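# Stack one keg centred on top of the other

## Task

Put one keg upright and centred on the other keg so that the stack stays put with no robot supporting it, then open the grippers and move every arm away from it.

## Robot and tools

Six identical i2rt Big YAM arms (arm1 to arm6) share the room. Each has six revolute joints, a two-finger gripper and a wrist camera that, with joints 1 and 6 at zero and the hand level and pointing forward, rides on top of the hand looking toward the fingertips. The hand can reach roughly 1.0 m out from the joint 1 axis. A fixed room camera, cam_high, also watches the scene.

Scene frame: one shared frame, origin on the floor, +z up, distances in metres. Yaw angles of the mounts are measured counter-clockwise from +x, in degrees. Mounts (x, y, z; facing): arm1 +0.42, +0.46, +0.76; -100. arm2 +0.01, +0.47, +0.62; -81. arm3 -0.44, +0.52, +0.66; -97. arm4 -0.59, -0.23, +0.62; +57. arm5 +0.02, -0.46, +0.71; +79. arm6 +0.46, -0.52, +0.67; +105. So arms 1 to 3 stand along the +y side facing roughly -y, arm4 is at the -x, -y corner facing inward, and arms 5 and 6 stand along the -y side facing roughly +y. The hand point is midway between the fingertips; the hand z axis runs along the fingers and the fingers close along its y axis. No result line prints the real foot poses.

Joints, all absolute angles in radians (tolerance for counting as arrived in brackets):
- joint1_rad: -2.879 to 2.879 (0.045). Yaws the whole arm about its foot, positive counter-clockwise seen from above; 0 points the arm along its mount's facing.
- joint2_rad: 0 to 3.141 (0.14). Shoulder; 0 has the upper arm lying back roughly level, increasing lifts it up and then forward.
- joint3_rad: 0 to 3.019 (0.09). Elbow; 0 is fully folded, increasing opens it.
- joint4_rad: -1.692 to 1.57 (0.055). Hand pitch; positive tips the fingers up.
- joint5_rad: -1.57 to 1.57 (0.03). Sideways swing of the hand; positive goes to the arm's right.
- joint6_rad: -2.094 to 2.094 (0.035). Hand roll; positive is clockwise viewed from behind the hand.
- gripper_m: 0 to 0.093 (0.003). Absolute fingertip gap in metres. Each finger pad pushes with up to about 50 to 62 N, less on some units.

Tools:

execute_actions: argument actions is a list holding exactly one action object, or empty. The action maps robot names (arm1 to arm6) to an object with key joints, which maps any subset of the joint names above to absolute targets (not offsets). Each arm gets its own joints object; include only the arms you want to command. Every named motion starts together and may finish at different moments, and joints run at different speeds, so the hand can sweep a wide path between postures. Omitted joints or arms may keep driving toward earlier targets. Optional cameras: a list of camera names (arm1_cam_wrist ... arm6_cam_wrist, cam_high) or ["all"]; omitted or null gives all, [] gives none. An unknown key, unknown camera or out-of-range number rejects the whole call and nothing moves. An empty actions list just returns state and images.

wait: seconds, 0 to 10. Commands nothing; the scene keeps running and the same state and images come back.

zoom_image: camera plus region [x0, y0, x1, y1] in pixels of that camera's latest full image (images are 672x504, origin top-left), region at most 504 by 504. Gives a sharper close-up.

finished_scene: scene, the number of the current scene. Ends it irreversibly after the last command has been held and reports whether the goal was met. Replying without any tool call also ends things.

Reading results: joint_positions gives the measured joints. joint_status says how each commanded motion ended: arrived, "off_target" (resting away from its target, maybe still pushing), "contact_stop" or "time_out" (target dropped, joint holds where it stopped; a timed-out joint may instead keep a nearby target and keep pushing, reported under on_its_own). "joint command not followed", usually with a cause line, means the self/inter-arm collision check blocked that arm's joint targets; its gripper target still runs, and blocked joints read "not_followed" and may be retried on later actions until replaced by passing targets. on_its_own lists uncommanded behaviour; its "held at" value is the target being held, not the position. Joint torques are listed in joint order without the gripper; they have per-arm offsets and scale, noise and friction, and are nonzero even in free air, so treat them cautiously as contact evidence. A "pictures" line names the returned images in order. MOTOR HOT appears from 85 °C; at 100 °C an OVER-TEMPERATURE FAULT makes that arm go limp until it cools, and its unreached keys show "limit_stop_at_motor_heat" (resend the target then). Heat carries into later scenes.

Cautions: the arms do not stop on touching things and can press very hard; to relieve a pushing joint, command its current reported position. A tiny target change may produce no motion. A loaded joint that timed out can sag. A hard squeeze between two robots fails the run outright, and hard impacts may too; the collision check ignores fingers, gripper bodies and wrist cameras and can react late, so keep arms well apart. Arms do not wait for each other. Avoid dropping, slipping or slamming the kegs, and expect an occasional brief shove on loose objects. The stack must stand on its own: release the upper keg and retract all arms before ending the scene.

Each tool is called after "Emit:" as name(argument=value, ...) on one line, values as JSON.

## Session

Emit:
execute_actions(actions=[])

Scene clock: 0.00 s.
Joint torques (N m, as the arm reports them, + toward a larger angle): no reading
arm1.joint_positions: joint1_rad=+0.356 joint2_rad=+0.559 joint3_rad=+1.366 joint4_rad=-1.345 joint5_rad=+0.091 joint6_rad=-0.411 gripper_m=+0.094
arm1.joint_status: not commanded
arm1.hand: x=+0.4489 y=+0.2415 z=+1.2926 quat_wxyz=(-0.271, -0.425, -0.762, +0.406) (m; scene frame)
arm2.joint_positions: joint1_rad=-0.267 joint2_rad=+0.618 joint3_rad=+1.471 joint4_rad=-1.477 joint5_rad=-0.141 joint6_rad=+0.293 gripper_m=+0.094
arm2.joint_status: not commanded
arm2.hand: x=+0.0117 y=+0.2677 z=+1.1691 quat_wxyz=(-0.390, -0.723, -0.516, +0.244) (m; scene frame)
arm3.joint_positions: joint1_rad=+0.165 joint2_rad=+0.618 joint3_rad=+1.464 joint4_rad=-1.231 joint5_rad=+0.201 joint6_rad=+0.487 gripper_m=+0.094
arm3.joint_status: not commanded
arm3.hand: x=-0.4660 y=+0.2910 z=+1.2616 quat_wxyz=(-0.441, -0.728, -0.390, +0.351) (m; scene frame)
arm4.joint_positions: joint1_rad=-0.416 joint2_rad=+0.547 joint3_rad=+1.331 joint4_rad=-1.403 joint5_rad=-0.039 joint6_rad=-0.504 gripper_m=+0.095
arm4.joint_status: not commanded
arm4.hand: x=-0.4206 y=-0.1098 z=+1.1327 quat_wxyz=(-0.455, +0.465, -0.759, -0.030) (m; scene frame)
arm5.joint_positions: joint1_rad=+0.286 joint2_rad=+0.617 joint3_rad=+1.450 joint4_rad=-1.174 joint5_rad=+0.244 joint6_rad=+0.094 gripper_m=+0.094
arm5.joint_status: not commanded
arm5.hand: x=+0.0303 y=-0.2196 z=+1.3139 quat_wxyz=(-0.444, +0.529, -0.619, -0.376) (m; scene frame)
arm6.joint_positions: joint1_rad=-0.117 joint2_rad=+0.543 joint3_rad=+1.341 joint4_rad=-1.526 joint5_rad=-0.193 joint6_rad=+0.499 gripper_m=+0.094
arm6.joint_status: not commanded
arm6.hand: x=+0.4006 y=-0.3479 z=+1.1692 quat_wxyz=(-0.103, +0.554, -0.720, -0.405) (m; scene frame)
pictures: arm1_cam_wrist, arm2_cam_wrist, arm3_cam_wrist, arm4_cam_wrist, arm5_cam_wrist, arm6_cam_wrist, cam_high
Images, in order (width x height): arm1_cam_wrist 672x504, arm2_cam_wrist 672x504, arm3_cam_wrist 672x504, arm4_cam_wrist 672x504, arm5_cam_wrist 672x504, arm6_cam_wrist 672x504, cam_high 672x504.

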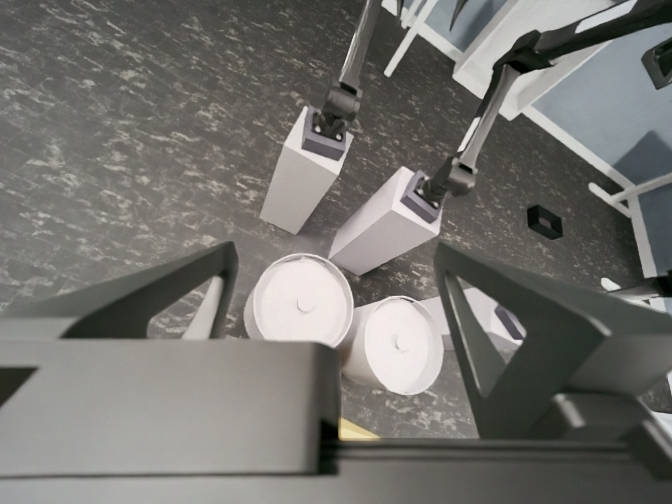

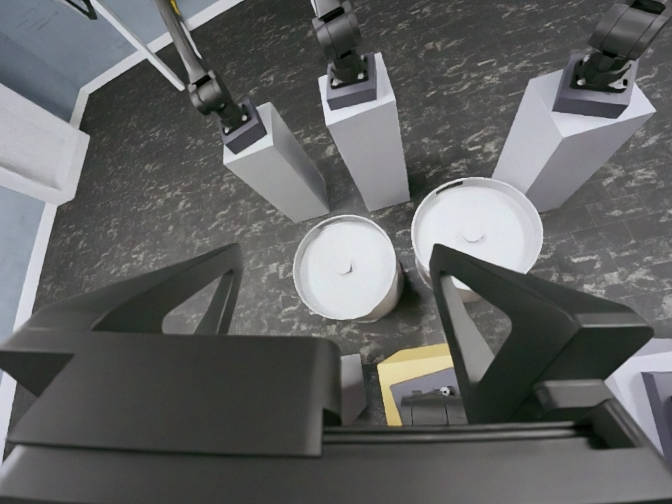

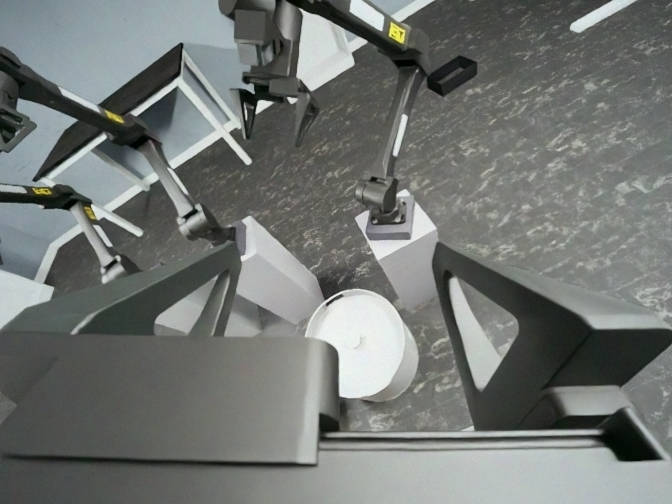

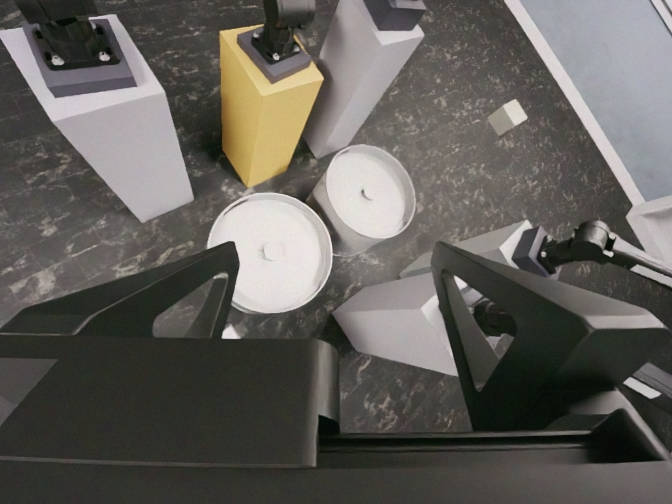

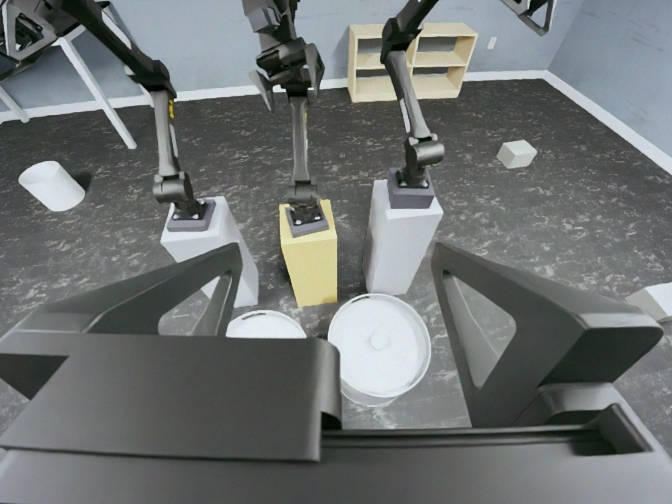

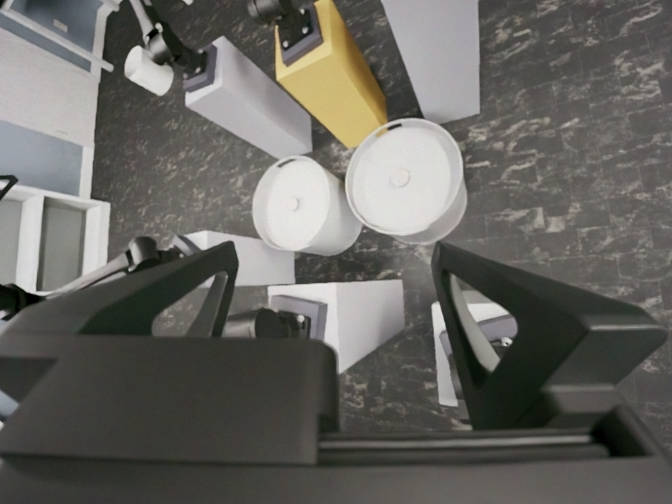

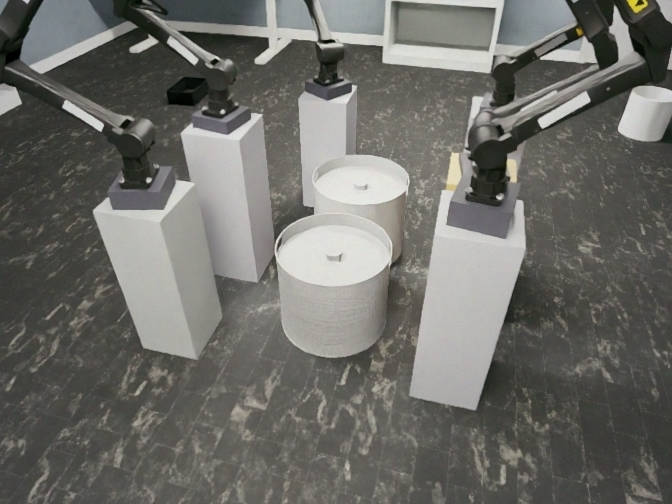

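Emit:
execute_actions(actions=[{"arm1":{"joints":{"joint1_rad":1.6,"joint2_rad":1.57,"joint3_rad":1.57,"joint4_rad":0,"joint5_rad":0,"joint6_rad":0}},"arm6":{"joints":{"joint1_rad":-1.6,"joint2_rad":1.57,"joint3_rad":1.57,"joint4_rad":-1.57,"joint5_rad":0,"joint6_rad":0}},"arm3":{"joints":{"joint1_rad":-1.5,"joint2_rad":1.57,"joint3_rad":0.8,"joint4_rad":-0.8,"joint5_rad":0,"joint6_rad":0}},"arm4":{"joints":{"joint1_rad":2.0,"joint2_rad":2.3,"joint3_rad":1.5,"joint4_rad":-0.77,"joint5_rad":0,"joint6_rad":0}},"arm2":{"joints":{"joint1_rad":0.5,"joint2_rad":1.57,"joint3_rad":1.3,"joint4_rad":-1.3,"joint5_rad":0,"joint6_rad":0}},"arm5":{"joints":{"joint1_rad":0.85,"joint2_rad":1.57,"joint3_rad":1.3,"joint4_rad":-1.3,"joint5_rad":0,"joint6_rad":0}}}], cameras=["arm2_cam_wrist","arm5_cam_wrist","cam_high"])

Emit:
zoom_image(camera="cam_high", region=[250,130,450,370])

Scene clock: 24.23 s.
Joint torques (N m, as the arm reports them, + toward a larger angle): arm1=[ -2.14 -14.07  14.68   2.68   0.03   0.18] | arm2=[  0.05 -15.91   8.96   0.97  -0.02  -0.24] | arm3=[ 0.35 -9.95  7.78  0.73 -0.01 -0.2 ] | arm4=[  1.35 -15.67   6.71   0.46   0.08   0.2 ] | arm5=[  0.72 -11.53   8.68  -0.05  -0.05  -0.05] | arm6=[ -0.52 -14.15  11.12  -0.23   0.04   0.06]
arm1.joint_positions: joint1_rad=+1.609 joint2_rad=+1.556 joint3_rad=+1.540 joint4_rad=-0.011 joint5_rad=-0.001 joint6_rad=-0.014 gripper_m=+0.094
arm1.joint_status: all done
arm1.hand: x=+1.1304 y=+0.3622 z=+1.2469 quat_wxyz=(-0.693, -0.045, -0.719, +0.044) (m; scene frame)
arm2.joint_positions: joint1_rad=+0.509 joint2_rad=+1.579 joint3_rad=+1.289 joint4_rad=-1.310 joint5_rad=+0.000 joint6_rad=+0.014 gripper_m=+0.094
arm2.joint_status: all done
arm2.hand: x=+0.2885 y=+0.1146 z=+0.7724 quat_wxyz=(+0.013, -0.444, -0.896, -0.005) (m; scene frame)
arm3.joint_positions: joint1_rad=-1.495 joint2_rad=+1.561 joint3_rad=+0.791 joint4_rad=-0.807 joint5_rad=+0.000 joint6_rad=+0.010 gripper_m=+0.094
arm3.joint_status: all done
arm3.hand: x=-0.7982 y=+0.5392 z=+0.6588 quat_wxyz=(-0.002, -1.000, +0.031, -0.003) (m; scene frame)
arm4.joint_positions: joint1_rad=+1.997 joint2_rad=+2.296 joint3_rad=+1.492 joint4_rad=-0.778 joint5_rad=-0.001 joint6_rad=-0.015 gripper_m=+0.095
arm4.joint_status: all done
arm4.hand: x=-1.1690 y=-0.1396 z=+0.4696 quat_wxyz=(+0.005, +0.997, -0.071, +0.005) (m; scene frame)
arm5.joint_positions: joint1_rad=+0.854 joint2_rad=+1.577 joint3_rad=+1.284 joint4_rad=-1.291 joint5_rad=+0.000 joint6_rad=+0.008 gripper_m=+0.094
arm5.joint_status: all done
arm5.hand: x=-0.2635 y=-0.1031 z=+0.8553 quat_wxyz=(+0.001, +0.898, -0.439, +0.012) (m; scene frame)
arm6.joint_positions: joint1_rad=-1.605 joint2_rad=+1.587 joint3_rad=+1.543 joint4_rad=-1.556 joint5_rad=+0.000 joint6_rad=+0.016 gripper_m=+0.094
arm6.joint_status: all done
arm6.hand: x=+0.9177 y=-0.4118 z=+0.9184 quat_wxyz=(+0.014, +0.109, -0.994, +0.000) (m; scene frame)
pictures: arm2_cam_wrist, arm5_cam_wrist, cam_high
joint command not followed: on one or more control steps a check withheld the commanded joint targets of the arm4 arm, and it was not sent them on those steps.
cause: the commanded joint targets would bring a part of the robot too close to another arm (this arm's wrist (the part past joint 4) and the other arm's forearm (the part past joint 3)); next, command targets that bring no part of the robot closer to that arm.
Images, in order (width x height): arm2_cam_wrist 672x504, arm5_cam_wrist 672x504, cam_high 672x504.

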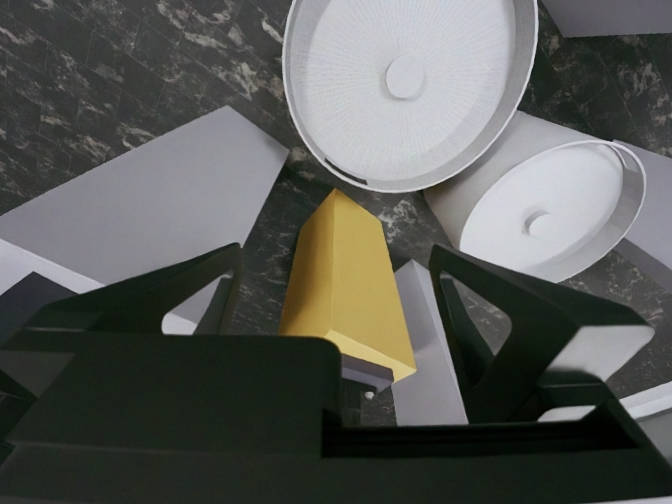

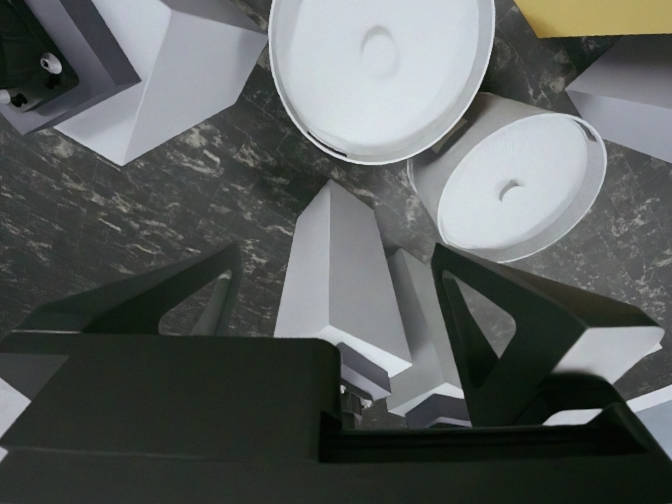

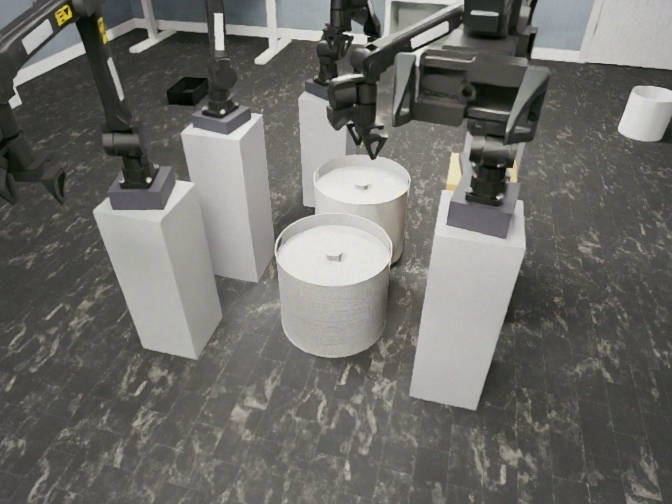

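Region (250, 130, 450, 370) of cam_high's 672x504 image, scaled by 2.100, with more detail than that image has.

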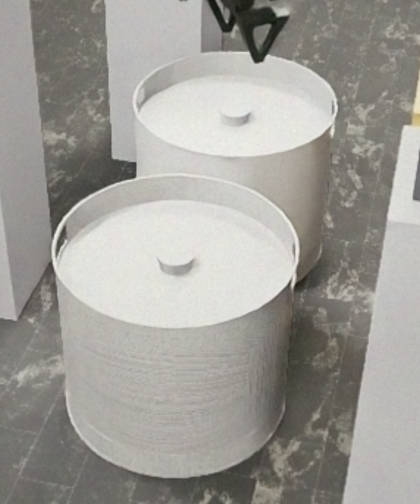

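Emit:
execute_actions(actions=[{"arm2":{"joints":{"joint1_rad":0.309,"joint3_rad":0.628,"joint4_rad":-0.209,"joint2_rad":1.99,"joint6_rad":1.69}},"arm5":{"joints":{"joint1_rad":-0.586,"joint3_rad":0.89,"joint4_rad":-0.9,"joint6_rad":0.443}}}], cameras=[])

Emit:
execute_actions(actions=[{"arm5":{"joints":{"joint2_rad":2.318,"joint4_rad":-0.143}}}], cameras=["arm2_cam_wrist","arm5_cam_wrist","cam_high"])

Scene clock: 88.13 s.
Joint torques (N m, as the arm reports them, + toward a larger angle): arm1=[ -2.1  -14.05  14.68   2.69   0.03   0.18] | arm2=[  1.98 -14.61   1.67   1.02   0.07  -0.01] | arm3=[ 0.09 -9.67  7.95  0.86 -0.01 -0.17] | arm4=[  1.18 -15.75   6.73   0.49   0.07   0.2 ] | arm5=[ 1.17 -9.57  6.28  0.57 -0.01  0.09] | arm6=[ -0.51 -14.16  11.11  -0.24   0.04   0.06]
arm1.joint_positions: joint1_rad=+1.609 joint2_rad=+1.556 joint3_rad=+1.540 joint4_rad=-0.011 joint5_rad=-0.001 joint6_rad=-0.014 gripper_m=+0.094
arm1.joint_status: not commanded
arm1.hand: x=+1.1304 y=+0.3622 z=+1.2469 quat_wxyz=(-0.693, -0.045, -0.719, +0.044) (m; scene frame)
arm2.joint_positions: joint1_rad=+0.301 joint2_rad=+2.006 joint3_rad=+0.631 joint4_rad=-0.224 joint5_rad=+0.001 joint6_rad=+1.675 gripper_m=+0.094
arm2.joint_status: all done
arm2.hand: x=+0.1461 y=+0.1911 z=+0.4435 quat_wxyz=(+0.013, -0.984, -0.175, +0.005) (m; scene frame)
arm3.joint_positions: joint1_rad=-1.495 joint2_rad=+1.561 joint3_rad=+0.791 joint4_rad=-0.807 joint5_rad=+0.000 joint6_rad=+0.010 gripper_m=+0.094
arm3.joint_status: not commanded
arm3.hand: x=-0.7982 y=+0.5392 z=+0.6588 quat_wxyz=(-0.002, -1.000, +0.031, -0.003) (m; scene frame)
arm4.joint_positions: joint1_rad=+1.997 joint2_rad=+2.296 joint3_rad=+1.492 joint4_rad=-0.778 joint5_rad=-0.001 joint6_rad=-0.015 gripper_m=+0.095
arm4.joint_status: not commanded
arm4.hand: x=-1.1690 y=-0.1396 z=+0.4696 quat_wxyz=(+0.005, +0.997, -0.071, +0.005) (m; scene frame)
arm5.joint_positions: joint1_rad=-0.587 joint2_rad=+1.572 joint3_rad=+0.890 joint4_rad=-0.904 joint5_rad=+0.001 joint6_rad=+0.435 gripper_m=+0.094
arm5.joint_status: all done
arm5.hand: x=+0.2871 y=-0.1859 z=+0.7321 quat_wxyz=(+0.000, +0.181, -0.983, +0.007) (m; scene frame)
arm6.joint_positions: joint1_rad=-1.605 joint2_rad=+1.587 joint3_rad=+1.543 joint4_rad=-1.556 joint5_rad=+0.000 joint6_rad=+0.016 gripper_m=+0.094
arm6.joint_status: not commanded
arm6.hand: x=+0.9177 y=-0.4118 z=+0.9184 quat_wxyz=(+0.014, +0.109, -0.994, +0.000) (m; scene frame)
pictures: none
No camera images: the call's "cameras" was empty. Leave "cameras" out to get every camera's image.

Scene clock: 89.53 s.
Joint torques (N m, as the arm reports them, + toward a larger angle): arm1=[ -2.12 -14.1   14.67   2.69   0.03   0.18] | arm2=[  1.71 -14.05   1.75   0.91   0.     0.  ] | arm3=[ 0.38 -9.91  7.8   0.64  0.03 -0.13] | arm4=[  1.01 -15.84   6.65   0.5    0.08   0.2 ] | arm5=[  0.99 -12.36   1.7    0.85   0.     0.08] | arm6=[ -0.49 -14.16  11.11  -0.23   0.04   0.05]
arm1.joint_positions: joint1_rad=+1.609 joint2_rad=+1.556 joint3_rad=+1.540 joint4_rad=-0.011 joint5_rad=-0.001 joint6_rad=-0.014 gripper_m=+0.094
arm1.joint_status: not commanded
arm1.hand: x=+1.1304 y=+0.3622 z=+1.2469 quat_wxyz=(-0.693, -0.045, -0.719, +0.044) (m; scene frame)
arm2.joint_positions: joint1_rad=+0.301 joint2_rad=+2.006 joint3_rad=+0.631 joint4_rad=-0.224 joint5_rad=+0.001 joint6_rad=+1.676 gripper_m=+0.094
arm2.joint_status: not commanded
arm2.hand: x=+0.1461 y=+0.1911 z=+0.4435 quat_wxyz=(+0.013, -0.984, -0.175, +0.005) (m; scene frame)
arm3.joint_positions: joint1_rad=-1.495 joint2_rad=+1.561 joint3_rad=+0.791 joint4_rad=-0.807 joint5_rad=+0.000 joint6_rad=+0.010 gripper_m=+0.094
arm3.joint_status: not commanded
arm3.hand: x=-0.7982 y=+0.5392 z=+0.6588 quat_wxyz=(-0.002, -1.000, +0.031, -0.003) (m; scene frame)
arm4.joint_positions: joint1_rad=+1.997 joint2_rad=+2.296 joint3_rad=+1.492 joint4_rad=-0.778 joint5_rad=-0.001 joint6_rad=-0.015 gripper_m=+0.095
arm4.joint_status: not commanded
arm4.hand: x=-1.1690 y=-0.1396 z=+0.4696 quat_wxyz=(+0.005, +0.997, -0.071, +0.005) (m; scene frame)
arm5.joint_positions: joint1_rad=-0.587 joint2_rad=+2.324 joint3_rad=+0.885 joint4_rad=-0.154 joint5_rad=+0.001 joint6_rad=+0.435 gripper_m=+0.094
arm5.joint_status: all done
arm5.hand: x=+0.2852 y=-0.1921 z=+0.4454 quat_wxyz=(+0.003, +0.181, -0.983, +0.009) (m; scene frame)
arm6.joint_positions: joint1_rad=-1.605 joint2_rad=+1.587 joint3_rad=+1.543 joint4_rad=-1.556 joint5_rad=+0.000 joint6_rad=+0.016 gripper_m=+0.094
arm6.joint_status: not commanded
arm6.hand: x=+0.9177 y=-0.4118 z=+0.9184 quat_wxyz=(+0.014, +0.109, -0.994, +0.000) (m; scene frame)
pictures: arm2_cam_wrist, arm5_cam_wrist, cam_high
Images, in order (width x height): arm2_cam_wrist 672x504, arm5_cam_wrist 672x504, cam_high 672x504.

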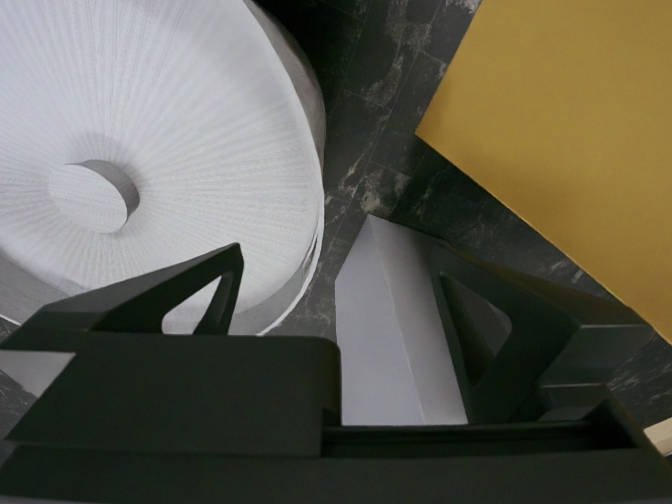

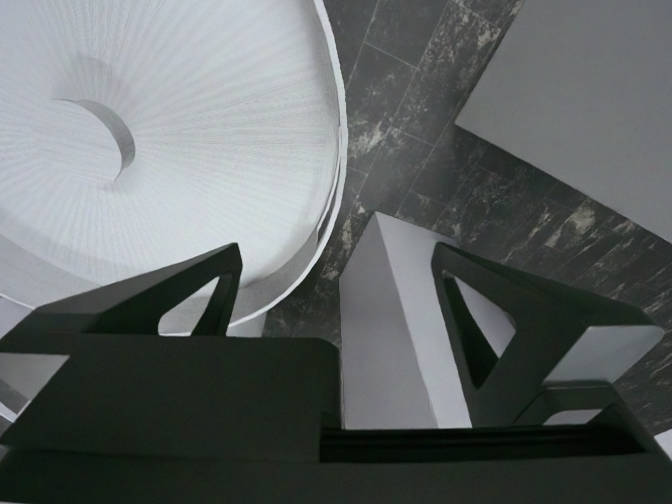

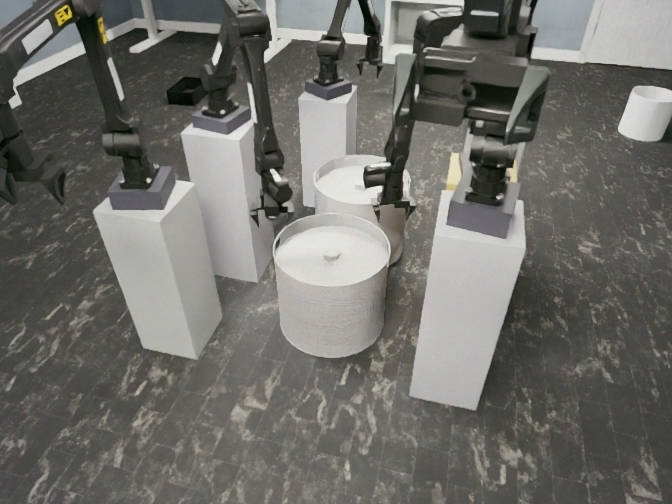

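Emit:
execute_actions(actions=[{"arm2":{"joints":{"joint1_rad":0.373,"joint3_rad":0.76,"joint4_rad":0.045,"joint2_rad":2.345,"joint6_rad":1.76}},"arm5":{"joints":{"joint1_rad":-0.632,"joint2_rad":2.615,"joint3_rad":1.09,"joint4_rad":-0.025,"joint6_rad":0.39}}}], cameras=["arm2_cam_wrist","arm5_cam_wrist","cam_high"])

Emit:
zoom_image(camera="cam_high", region=[240,170,440,320])

Scene clock: 104.00 s.
Joint torques (N m, as the arm reports them, + toward a larger angle): arm1=[ -2.14 -14.07  14.67   2.69   0.02   0.18] | arm2=[  0.36 -16.96   0.32   1.09  -0.01   0.02] | arm3=[  0.12 -10.14   7.71   0.89   0.02  -0.23] | arm4=[  0.93 -15.79   6.68   0.53   0.08   0.2 ] | arm5=[  0.59 -14.12   0.89   0.53  -0.01  -0.05] | arm6=[ -0.52 -14.17  11.11  -0.24   0.04   0.05]
arm1.joint_positions: joint1_rad=+1.609 joint2_rad=+1.556 joint3_rad=+1.540 joint4_rad=-0.011 joint5_rad=-0.001 joint6_rad=-0.014 gripper_m=+0.094
arm1.joint_status: not commanded
arm1.hand: x=+1.1304 y=+0.3622 z=+1.2469 quat_wxyz=(-0.693, -0.045, -0.719, +0.044) (m; scene frame)
arm2.joint_positions: joint1_rad=+0.373 joint2_rad=+2.360 joint3_rad=+0.756 joint4_rad=+0.030 joint5_rad=+0.001 joint6_rad=+1.746 gripper_m=+0.094
arm2.joint_status: all done
arm2.hand: x=+0.1732 y=+0.1885 z=+0.3401 quat_wxyz=(+0.000, -0.984, -0.176, +0.002) (m; scene frame)
arm3.joint_positions: joint1_rad=-1.495 joint2_rad=+1.561 joint3_rad=+0.791 joint4_rad=-0.807 joint5_rad=+0.000 joint6_rad=+0.010 gripper_m=+0.094
arm3.joint_status: not commanded
arm3.hand: x=-0.7982 y=+0.5392 z=+0.6588 quat_wxyz=(-0.002, -1.000, +0.031, -0.003) (m; scene frame)
arm4.joint_positions: joint1_rad=+1.997 joint2_rad=+2.296 joint3_rad=+1.492 joint4_rad=-0.778 joint5_rad=-0.001 joint6_rad=-0.015 gripper_m=+0.095
arm4.joint_status: not commanded
arm4.hand: x=-1.1690 y=-0.1396 z=+0.4696 quat_wxyz=(+0.005, +0.997, -0.071, +0.005) (m; scene frame)
arm5.joint_positions: joint1_rad=-0.628 joint2_rad=+2.627 joint3_rad=+1.085 joint4_rad=-0.027 joint5_rad=+0.001 joint6_rad=+0.399 gripper_m=+0.094
arm5.joint_status: all done
arm5.hand: x=+0.3124 y=-0.1889 z=+0.3399 quat_wxyz=(-0.007, +0.179, -0.984, +0.002) (m; scene frame)
arm6.joint_positions: joint1_rad=-1.605 joint2_rad=+1.587 joint3_rad=+1.543 joint4_rad=-1.556 joint5_rad=+0.000 joint6_rad=+0.016 gripper_m=+0.094
arm6.joint_status: not commanded
arm6.hand: x=+0.9177 y=-0.4118 z=+0.9184 quat_wxyz=(+0.014, +0.109, -0.994, +0.000) (m; scene frame)
pictures: arm2_cam_wrist, arm5_cam_wrist, cam_high
Images, in order (width x height): arm2_cam_wrist 672x504, arm5_cam_wrist 672x504, cam_high 672x504.

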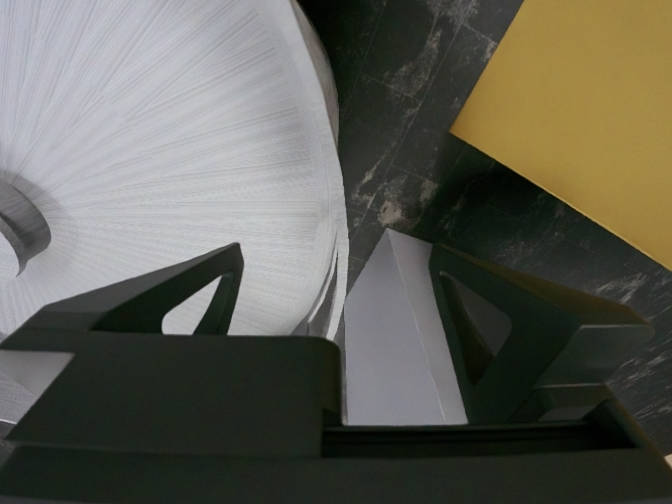

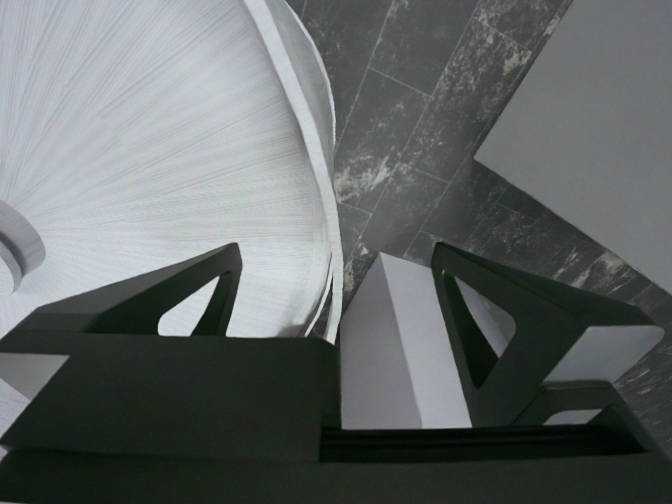

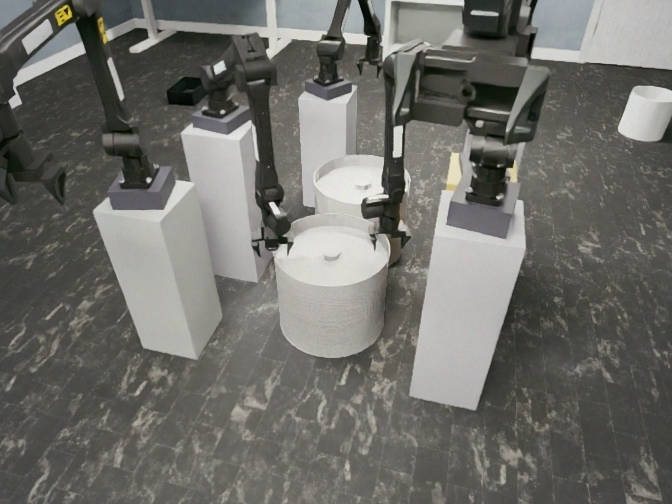

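Region (240, 170, 440, 320) of cam_high's 672x504 image, scaled by 2.520, with more detail than that image has; it fills the top 378 rows of this view, and the rest is white.

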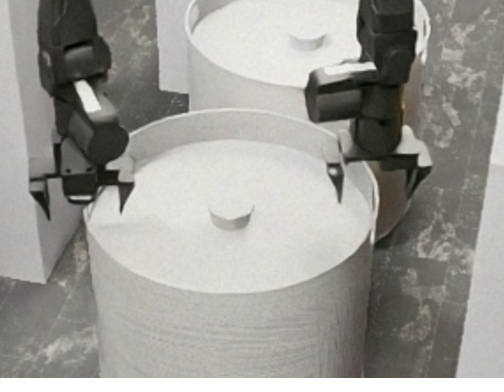

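Emit:
execute_actions(actions=[{"arm2":{"joints":{"joint3_rad":0.796,"joint4_rad":0.088,"joint2_rad":2.425}},"arm5":{"joints":{"joint2_rad":2.68,"joint3_rad":1.138,"joint4_rad":-0.015}}}], cameras=[])

Emit:
execute_actions(actions=[{"arm2":{"joints":{"gripper_m":0}},"arm5":{"joints":{"gripper_m":0}}}], cameras=[])

Emit:
execute_actions(actions=[{"arm2":{"joints":{"joint3_rad":0.73,"joint4_rad":-0.01,"joint2_rad":2.26}},"arm5":{"joints":{"joint2_rad":2.545,"joint3_rad":1.05,"joint4_rad":-0.055}}}], cameras=["arm2_cam_wrist","arm5_cam_wrist","cam_high"])

Scene clock: 115.03 s.
Joint torques (N m, as the arm reports them, + toward a larger angle): arm1=[ -2.09 -14.07  14.68   2.69   0.03   0.18] | arm2=[  1.1  -15.07  -0.26   0.92   0.03  -0.01] | arm3=[-0.14 -9.74  7.87  0.65  0.01 -0.22] | arm4=[  0.96 -15.85   6.69   0.46   0.07   0.21] | arm5=[  0.43 -12.62   0.57   0.8   -0.01  -0.05] | arm6=[ -0.55 -14.15  11.12  -0.24   0.04   0.05]
arm1.joint_positions: joint1_rad=+1.609 joint2_rad=+1.556 joint3_rad=+1.540 joint4_rad=-0.011 joint5_rad=-0.001 joint6_rad=-0.014 gripper_m=+0.094
arm1.joint_status: not commanded
arm1.hand: x=+1.1304 y=+0.3622 z=+1.2469 quat_wxyz=(-0.693, -0.045, -0.719, +0.044) (m; scene frame)
arm2.joint_positions: joint1_rad=+0.373 joint2_rad=+2.425 joint3_rad=+0.798 joint4_rad=+0.076 joint5_rad=+0.001 joint6_rad=+1.746 gripper_m=+0.094
arm2.joint_status: all done
arm2.hand: x=+0.1782 y=+0.1798 z=+0.3194 quat_wxyz=(-0.010, -0.984, -0.176, -0.002) (m; scene frame)
arm3.joint_positions: joint1_rad=-1.495 joint2_rad=+1.561 joint3_rad=+0.791 joint4_rad=-0.807 joint5_rad=+0.000 joint6_rad=+0.010 gripper_m=+0.094
arm3.joint_status: not commanded
arm3.hand: x=-0.7982 y=+0.5392 z=+0.6588 quat_wxyz=(-0.002, -1.000, +0.031, -0.003) (m; scene frame)
arm4.joint_positions: joint1_rad=+1.997 joint2_rad=+2.296 joint3_rad=+1.492 joint4_rad=-0.778 joint5_rad=-0.001 joint6_rad=-0.015 gripper_m=+0.095
arm4.joint_status: not commanded
arm4.hand: x=-1.1690 y=-0.1396 z=+0.4696 quat_wxyz=(+0.005, +0.997, -0.071, +0.005) (m; scene frame)
arm5.joint_positions: joint1_rad=-0.628 joint2_rad=+2.665 joint3_rad=+1.139 joint4_rad=-0.022 joint5_rad=+0.001 joint6_rad=+0.398 gripper_m=+0.094
arm5.joint_status: all done
arm5.hand: x=+0.3242 y=-0.1780 z=+0.3265 quat_wxyz=(-0.015, +0.179, -0.984, -0.004) (m; scene frame)
arm6.joint_positions: joint1_rad=-1.605 joint2_rad=+1.587 joint3_rad=+1.543 joint4_rad=-1.556 joint5_rad=+0.000 joint6_rad=+0.016 gripper_m=+0.094
arm6.joint_status: not commanded
arm6.hand: x=+0.9177 y=-0.4118 z=+0.9184 quat_wxyz=(+0.014, +0.109, -0.994, +0.000) (m; scene frame)
pictures: none
No camera images: the call's "cameras" was empty. Leave "cameras" out to get every camera's image.

Scene clock: 115.87 s.
Joint torques (N m, as the arm reports them, + toward a larger angle): arm1=[ -2.09 -14.14  14.67   2.69   0.02   0.18] | arm2=[  1.82 -15.72   0.72   0.92   0.1   -0.5 ] | arm3=[  0.74 -10.02   7.68   0.72  -0.01  -0.17] | arm4=[  1.01 -15.82   6.67   0.47   0.08   0.2 ] | arm5=[  1.22 -12.9    0.8    0.76  -0.08   0.43] | arm6=[ -0.52 -14.16  11.11  -0.23   0.04   0.05]
arm1.joint_positions: joint1_rad=+1.609 joint2_rad=+1.556 joint3_rad=+1.540 joint4_rad=-0.011 joint5_rad=-0.001 joint6_rad=-0.014 gripper_m=+0.094
arm1.joint_status: not commanded
arm1.hand: x=+1.1304 y=+0.3622 z=+1.2469 quat_wxyz=(-0.693, -0.045, -0.719, +0.044) (m; scene frame)
arm2.joint_positions: joint1_rad=+0.373 joint2_rad=+2.431 joint3_rad=+0.785 joint4_rad=+0.074 joint5_rad=-0.002 joint6_rad=+1.792 gripper_m=+0.001
arm2.joint_status: all done
arm2.hand: x=+0.1732 y=+0.1892 z=+0.3181 quat_wxyz=(+0.000, -0.988, -0.153, +0.000) (m; scene frame)
arm3.joint_positions: joint1_rad=-1.495 joint2_rad=+1.561 joint3_rad=+0.791 joint4_rad=-0.807 joint5_rad=+0.000 joint6_rad=+0.010 gripper_m=+0.094
arm3.joint_status: not commanded
arm3.hand: x=-0.7982 y=+0.5392 z=+0.6588 quat_wxyz=(-0.002, -1.000, +0.031, -0.003) (m; scene frame)
arm4.joint_positions: joint1_rad=+1.997 joint2_rad=+2.296 joint3_rad=+1.492 joint4_rad=-0.778 joint5_rad=-0.001 joint6_rad=-0.015 gripper_m=+0.095
arm4.joint_status: not commanded
arm4.hand: x=-1.1690 y=-0.1396 z=+0.4696 quat_wxyz=(+0.005, +0.997, -0.071, +0.005) (m; scene frame)
arm5.joint_positions: joint1_rad=-0.638 joint2_rad=+2.666 joint3_rad=+1.135 joint4_rad=-0.021 joint5_rad=+0.002 joint6_rad=+0.339 gripper_m=+0.002
arm5.joint_status: all done
arm5.hand: x=+0.3254 y=-0.1828 z=+0.3261 quat_wxyz=(-0.015, +0.203, -0.979, -0.002) (m; scene frame)
arm6.joint_positions: joint1_rad=-1.605 joint2_rad=+1.587 joint3_rad=+1.543 joint4_rad=-1.556 joint5_rad=+0.000 joint6_rad=+0.016 gripper_m=+0.094
arm6.joint_status: not commanded
arm6.hand: x=+0.9177 y=-0.4118 z=+0.9184 quat_wxyz=(+0.014, +0.109, -0.994, +0.000) (m; scene frame)
pictures: none
No camera images: the call's "cameras" was empty. Leave "cameras" out to get every camera's image.

Scene clock: 117.87 s.
Joint torques (N m, as the arm reports them, + toward a larger angle): arm1=[ -2.12 -14.11  14.68   2.69   0.02   0.18] | arm2=[  0.91 -30.76  -4.17  -1.52  -0.13  -0.64] | arm3=[ 0.18 -9.54  7.75  0.64 -0.02 -0.17] | arm4=[  1.02 -15.9    6.69   0.49   0.08   0.2 ] | arm5=[  1.   -20.77  -3.74  -1.14   0.6    0.33] | arm6=[ -0.54 -14.14  11.11  -0.24   0.04   0.06]
arm1.joint_positions: joint1_rad=+1.609 joint2_rad=+1.556 joint3_rad=+1.540 joint4_rad=-0.011 joint5_rad=-0.001 joint6_rad=-0.014 gripper_m=+0.094
arm1.joint_status: not commanded
arm1.hand: x=+1.1304 y=+0.3622 z=+1.2469 quat_wxyz=(-0.693, -0.045, -0.719, +0.044) (m; scene frame)
arm2.joint_positions: joint1_rad=+0.370 joint2_rad=+2.415 joint3_rad=+0.782 joint4_rad=+0.040 joint5_rad=+0.004 joint6_rad=+1.806 gripper_m=+0.001
arm2.joint_status: joint2_rad time_out (moved -0.016 of -0.171); the others done
arm2.on_its_own: joint2_rad reads +2.415 and still pushes toward +2.260 since a time_out
arm2.hand: x=+0.1699 y=+0.1911 z=+0.3229 quat_wxyz=(+0.008, -0.989, -0.145, +0.007) (m; scene frame)
arm3.joint_positions: joint1_rad=-1.495 joint2_rad=+1.561 joint3_rad=+0.791 joint4_rad=-0.807 joint5_rad=+0.000 joint6_rad=+0.010 gripper_m=+0.094
arm3.joint_status: not commanded
arm3.hand: x=-0.7982 y=+0.5392 z=+0.6588 quat_wxyz=(-0.002, -1.000, +0.031, -0.003) (m; scene frame)
arm4.joint_positions: joint1_rad=+1.997 joint2_rad=+2.296 joint3_rad=+1.492 joint4_rad=-0.778 joint5_rad=-0.001 joint6_rad=-0.015 gripper_m=+0.095
arm4.joint_status: not commanded
arm4.hand: x=-1.1690 y=-0.1396 z=+0.4696 quat_wxyz=(+0.005, +0.997, -0.071, +0.005) (m; scene frame)
arm5.joint_positions: joint1_rad=-0.633 joint2_rad=+2.660 joint3_rad=+1.113 joint4_rad=-0.016 joint5_rad=-0.015 joint6_rad=+0.353 gripper_m=+0.002
arm5.joint_status: all done
arm5.hand: x=+0.3150 y=-0.1859 z=+0.3278 quat_wxyz=(-0.005, +0.199, -0.980, -0.006) (m; scene frame)
arm6.joint_positions: joint1_rad=-1.605 joint2_rad=+1.587 joint3_rad=+1.543 joint4_rad=-1.556 joint5_rad=+0.000 joint6_rad=+0.016 gripper_m=+0.094
arm6.joint_status: not commanded
arm6.hand: x=+0.9177 y=-0.4118 z=+0.9184 quat_wxyz=(+0.014, +0.109, -0.994, +0.000) (m; scene frame)
pictures: arm2_cam_wrist, arm5_cam_wrist, cam_high
Images, in order (width x height): arm2_cam_wrist 672x504, arm5_cam_wrist 672x504, cam_high 672x504.

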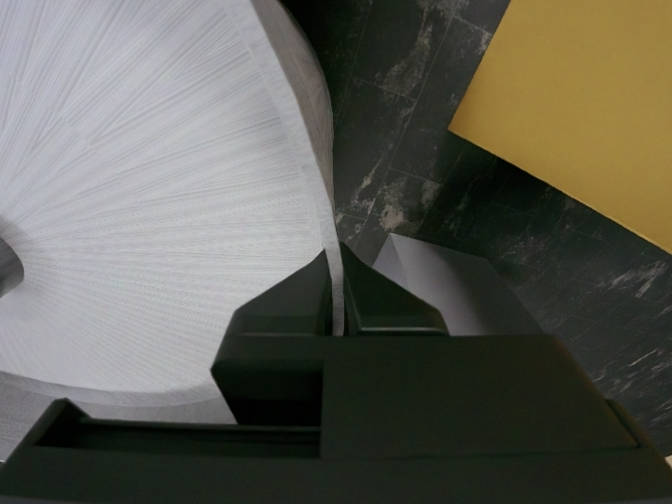

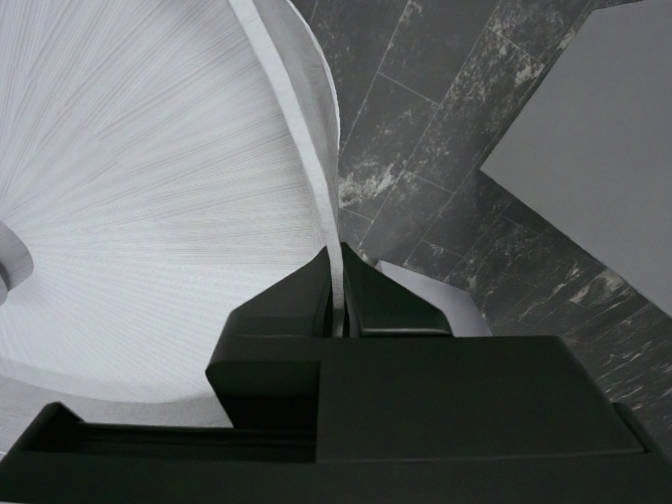

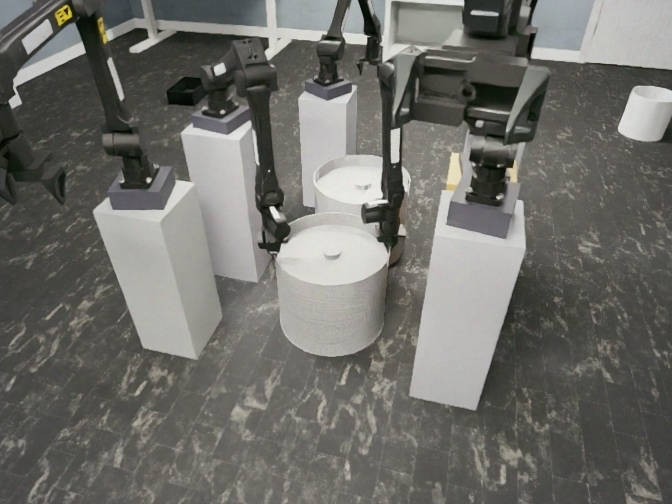

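Emit:
execute_actions(actions=[{"arm2":{"joints":{"joint3_rad":0.76,"joint4_rad":0.04,"joint2_rad":2.18}},"arm5":{"joints":{"joint2_rad":2.39,"joint3_rad":1.09,"joint4_rad":-0.03}}}], cameras=["cam_high"])

Scene clock: 125.13 s.
Joint torques (N m, as the arm reports them, + toward a larger angle): arm1=[ -2.13 -14.11  14.67   2.69   0.03   0.18] | arm2=[  0.94 -34.6   -0.67   0.43  -0.08  -0.65] | arm3=[ -0.09 -10.53   7.89   0.83   0.01  -0.18] | arm4=[  0.99 -15.89   6.68   0.47   0.07   0.21] | arm5=[  1.21 -29.56   0.22  -0.26   0.49   0.19] | arm6=[ -0.52 -14.18  11.11  -0.23   0.04   0.05]
arm1.joint_positions: joint1_rad=+1.609 joint2_rad=+1.556 joint3_rad=+1.540 joint4_rad=-0.011 joint5_rad=-0.001 joint6_rad=-0.014 gripper_m=+0.094
arm1.joint_status: not commanded
arm1.hand: x=+1.1304 y=+0.3622 z=+1.2469 quat_wxyz=(-0.693, -0.045, -0.719, +0.044) (m; scene frame)
arm2.joint_positions: joint1_rad=+0.370 joint2_rad=+2.376 joint3_rad=+0.767 joint4_rad=+0.040 joint5_rad=+0.003 joint6_rad=+1.812 gripper_m=+0.002
arm2.joint_status: joint2_rad time_out (moved -0.039 of -0.235); the others done
arm2.on_its_own: joint2_rad reads +2.376 and still pushes toward +2.180 since a time_out
arm2.hand: x=+0.1735 y=+0.1852 z=+0.3352 quat_wxyz=(-0.003, -0.990, -0.142, +0.002) (m; scene frame)
arm3.joint_positions: joint1_rad=-1.495 joint2_rad=+1.561 joint3_rad=+0.791 joint4_rad=-0.807 joint5_rad=+0.000 joint6_rad=+0.010 gripper_m=+0.094
arm3.joint_status: not commanded
arm3.hand: x=-0.7982 y=+0.5392 z=+0.6588 quat_wxyz=(-0.002, -1.000, +0.031, -0.003) (m; scene frame)
arm4.joint_positions: joint1_rad=+1.997 joint2_rad=+2.296 joint3_rad=+1.492 joint4_rad=-0.778 joint5_rad=-0.001 joint6_rad=-0.015 gripper_m=+0.095
arm4.joint_status: not commanded
arm4.hand: x=-1.1690 y=-0.1396 z=+0.4696 quat_wxyz=(+0.005, +0.997, -0.071, +0.005) (m; scene frame)
arm5.joint_positions: joint1_rad=-0.633 joint2_rad=+2.645 joint3_rad=+1.093 joint4_rad=-0.014 joint5_rad=-0.012 joint6_rad=+0.369 gripper_m=+0.002
arm5.joint_status: joint2_rad time_out (moved -0.015 of -0.270); the others done
arm5.on_its_own: joint2_rad reads +2.645 and still pushes toward +2.390 since a time_out
arm5.hand: x=+0.3122 y=-0.1890 z=+0.3334 quat_wxyz=(-0.005, +0.191, -0.982, -0.004) (m; scene frame)
arm6.joint_positions: joint1_rad=-1.605 joint2_rad=+1.587 joint3_rad=+1.543 joint4_rad=-1.556 joint5_rad=+0.000 joint6_rad=+0.016 gripper_m=+0.094
arm6.joint_status: not commanded
arm6.hand: x=+0.9177 y=-0.4118 z=+0.9184 quat_wxyz=(+0.014, +0.109, -0.994, +0.000) (m; scene frame)
pictures: cam_high
Images, in order (width x height): cam_high 672x504.

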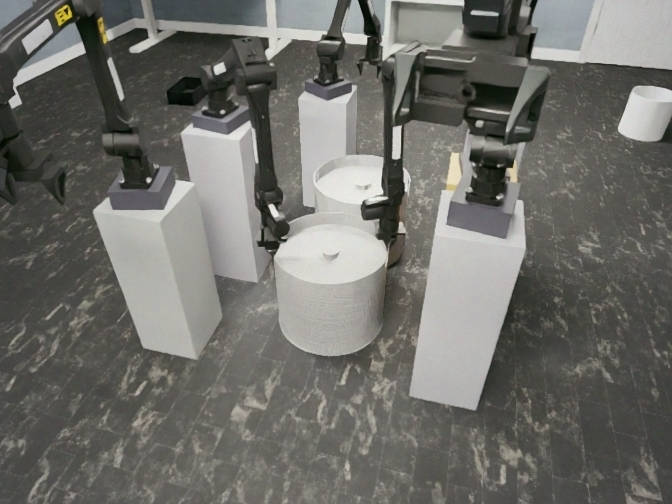

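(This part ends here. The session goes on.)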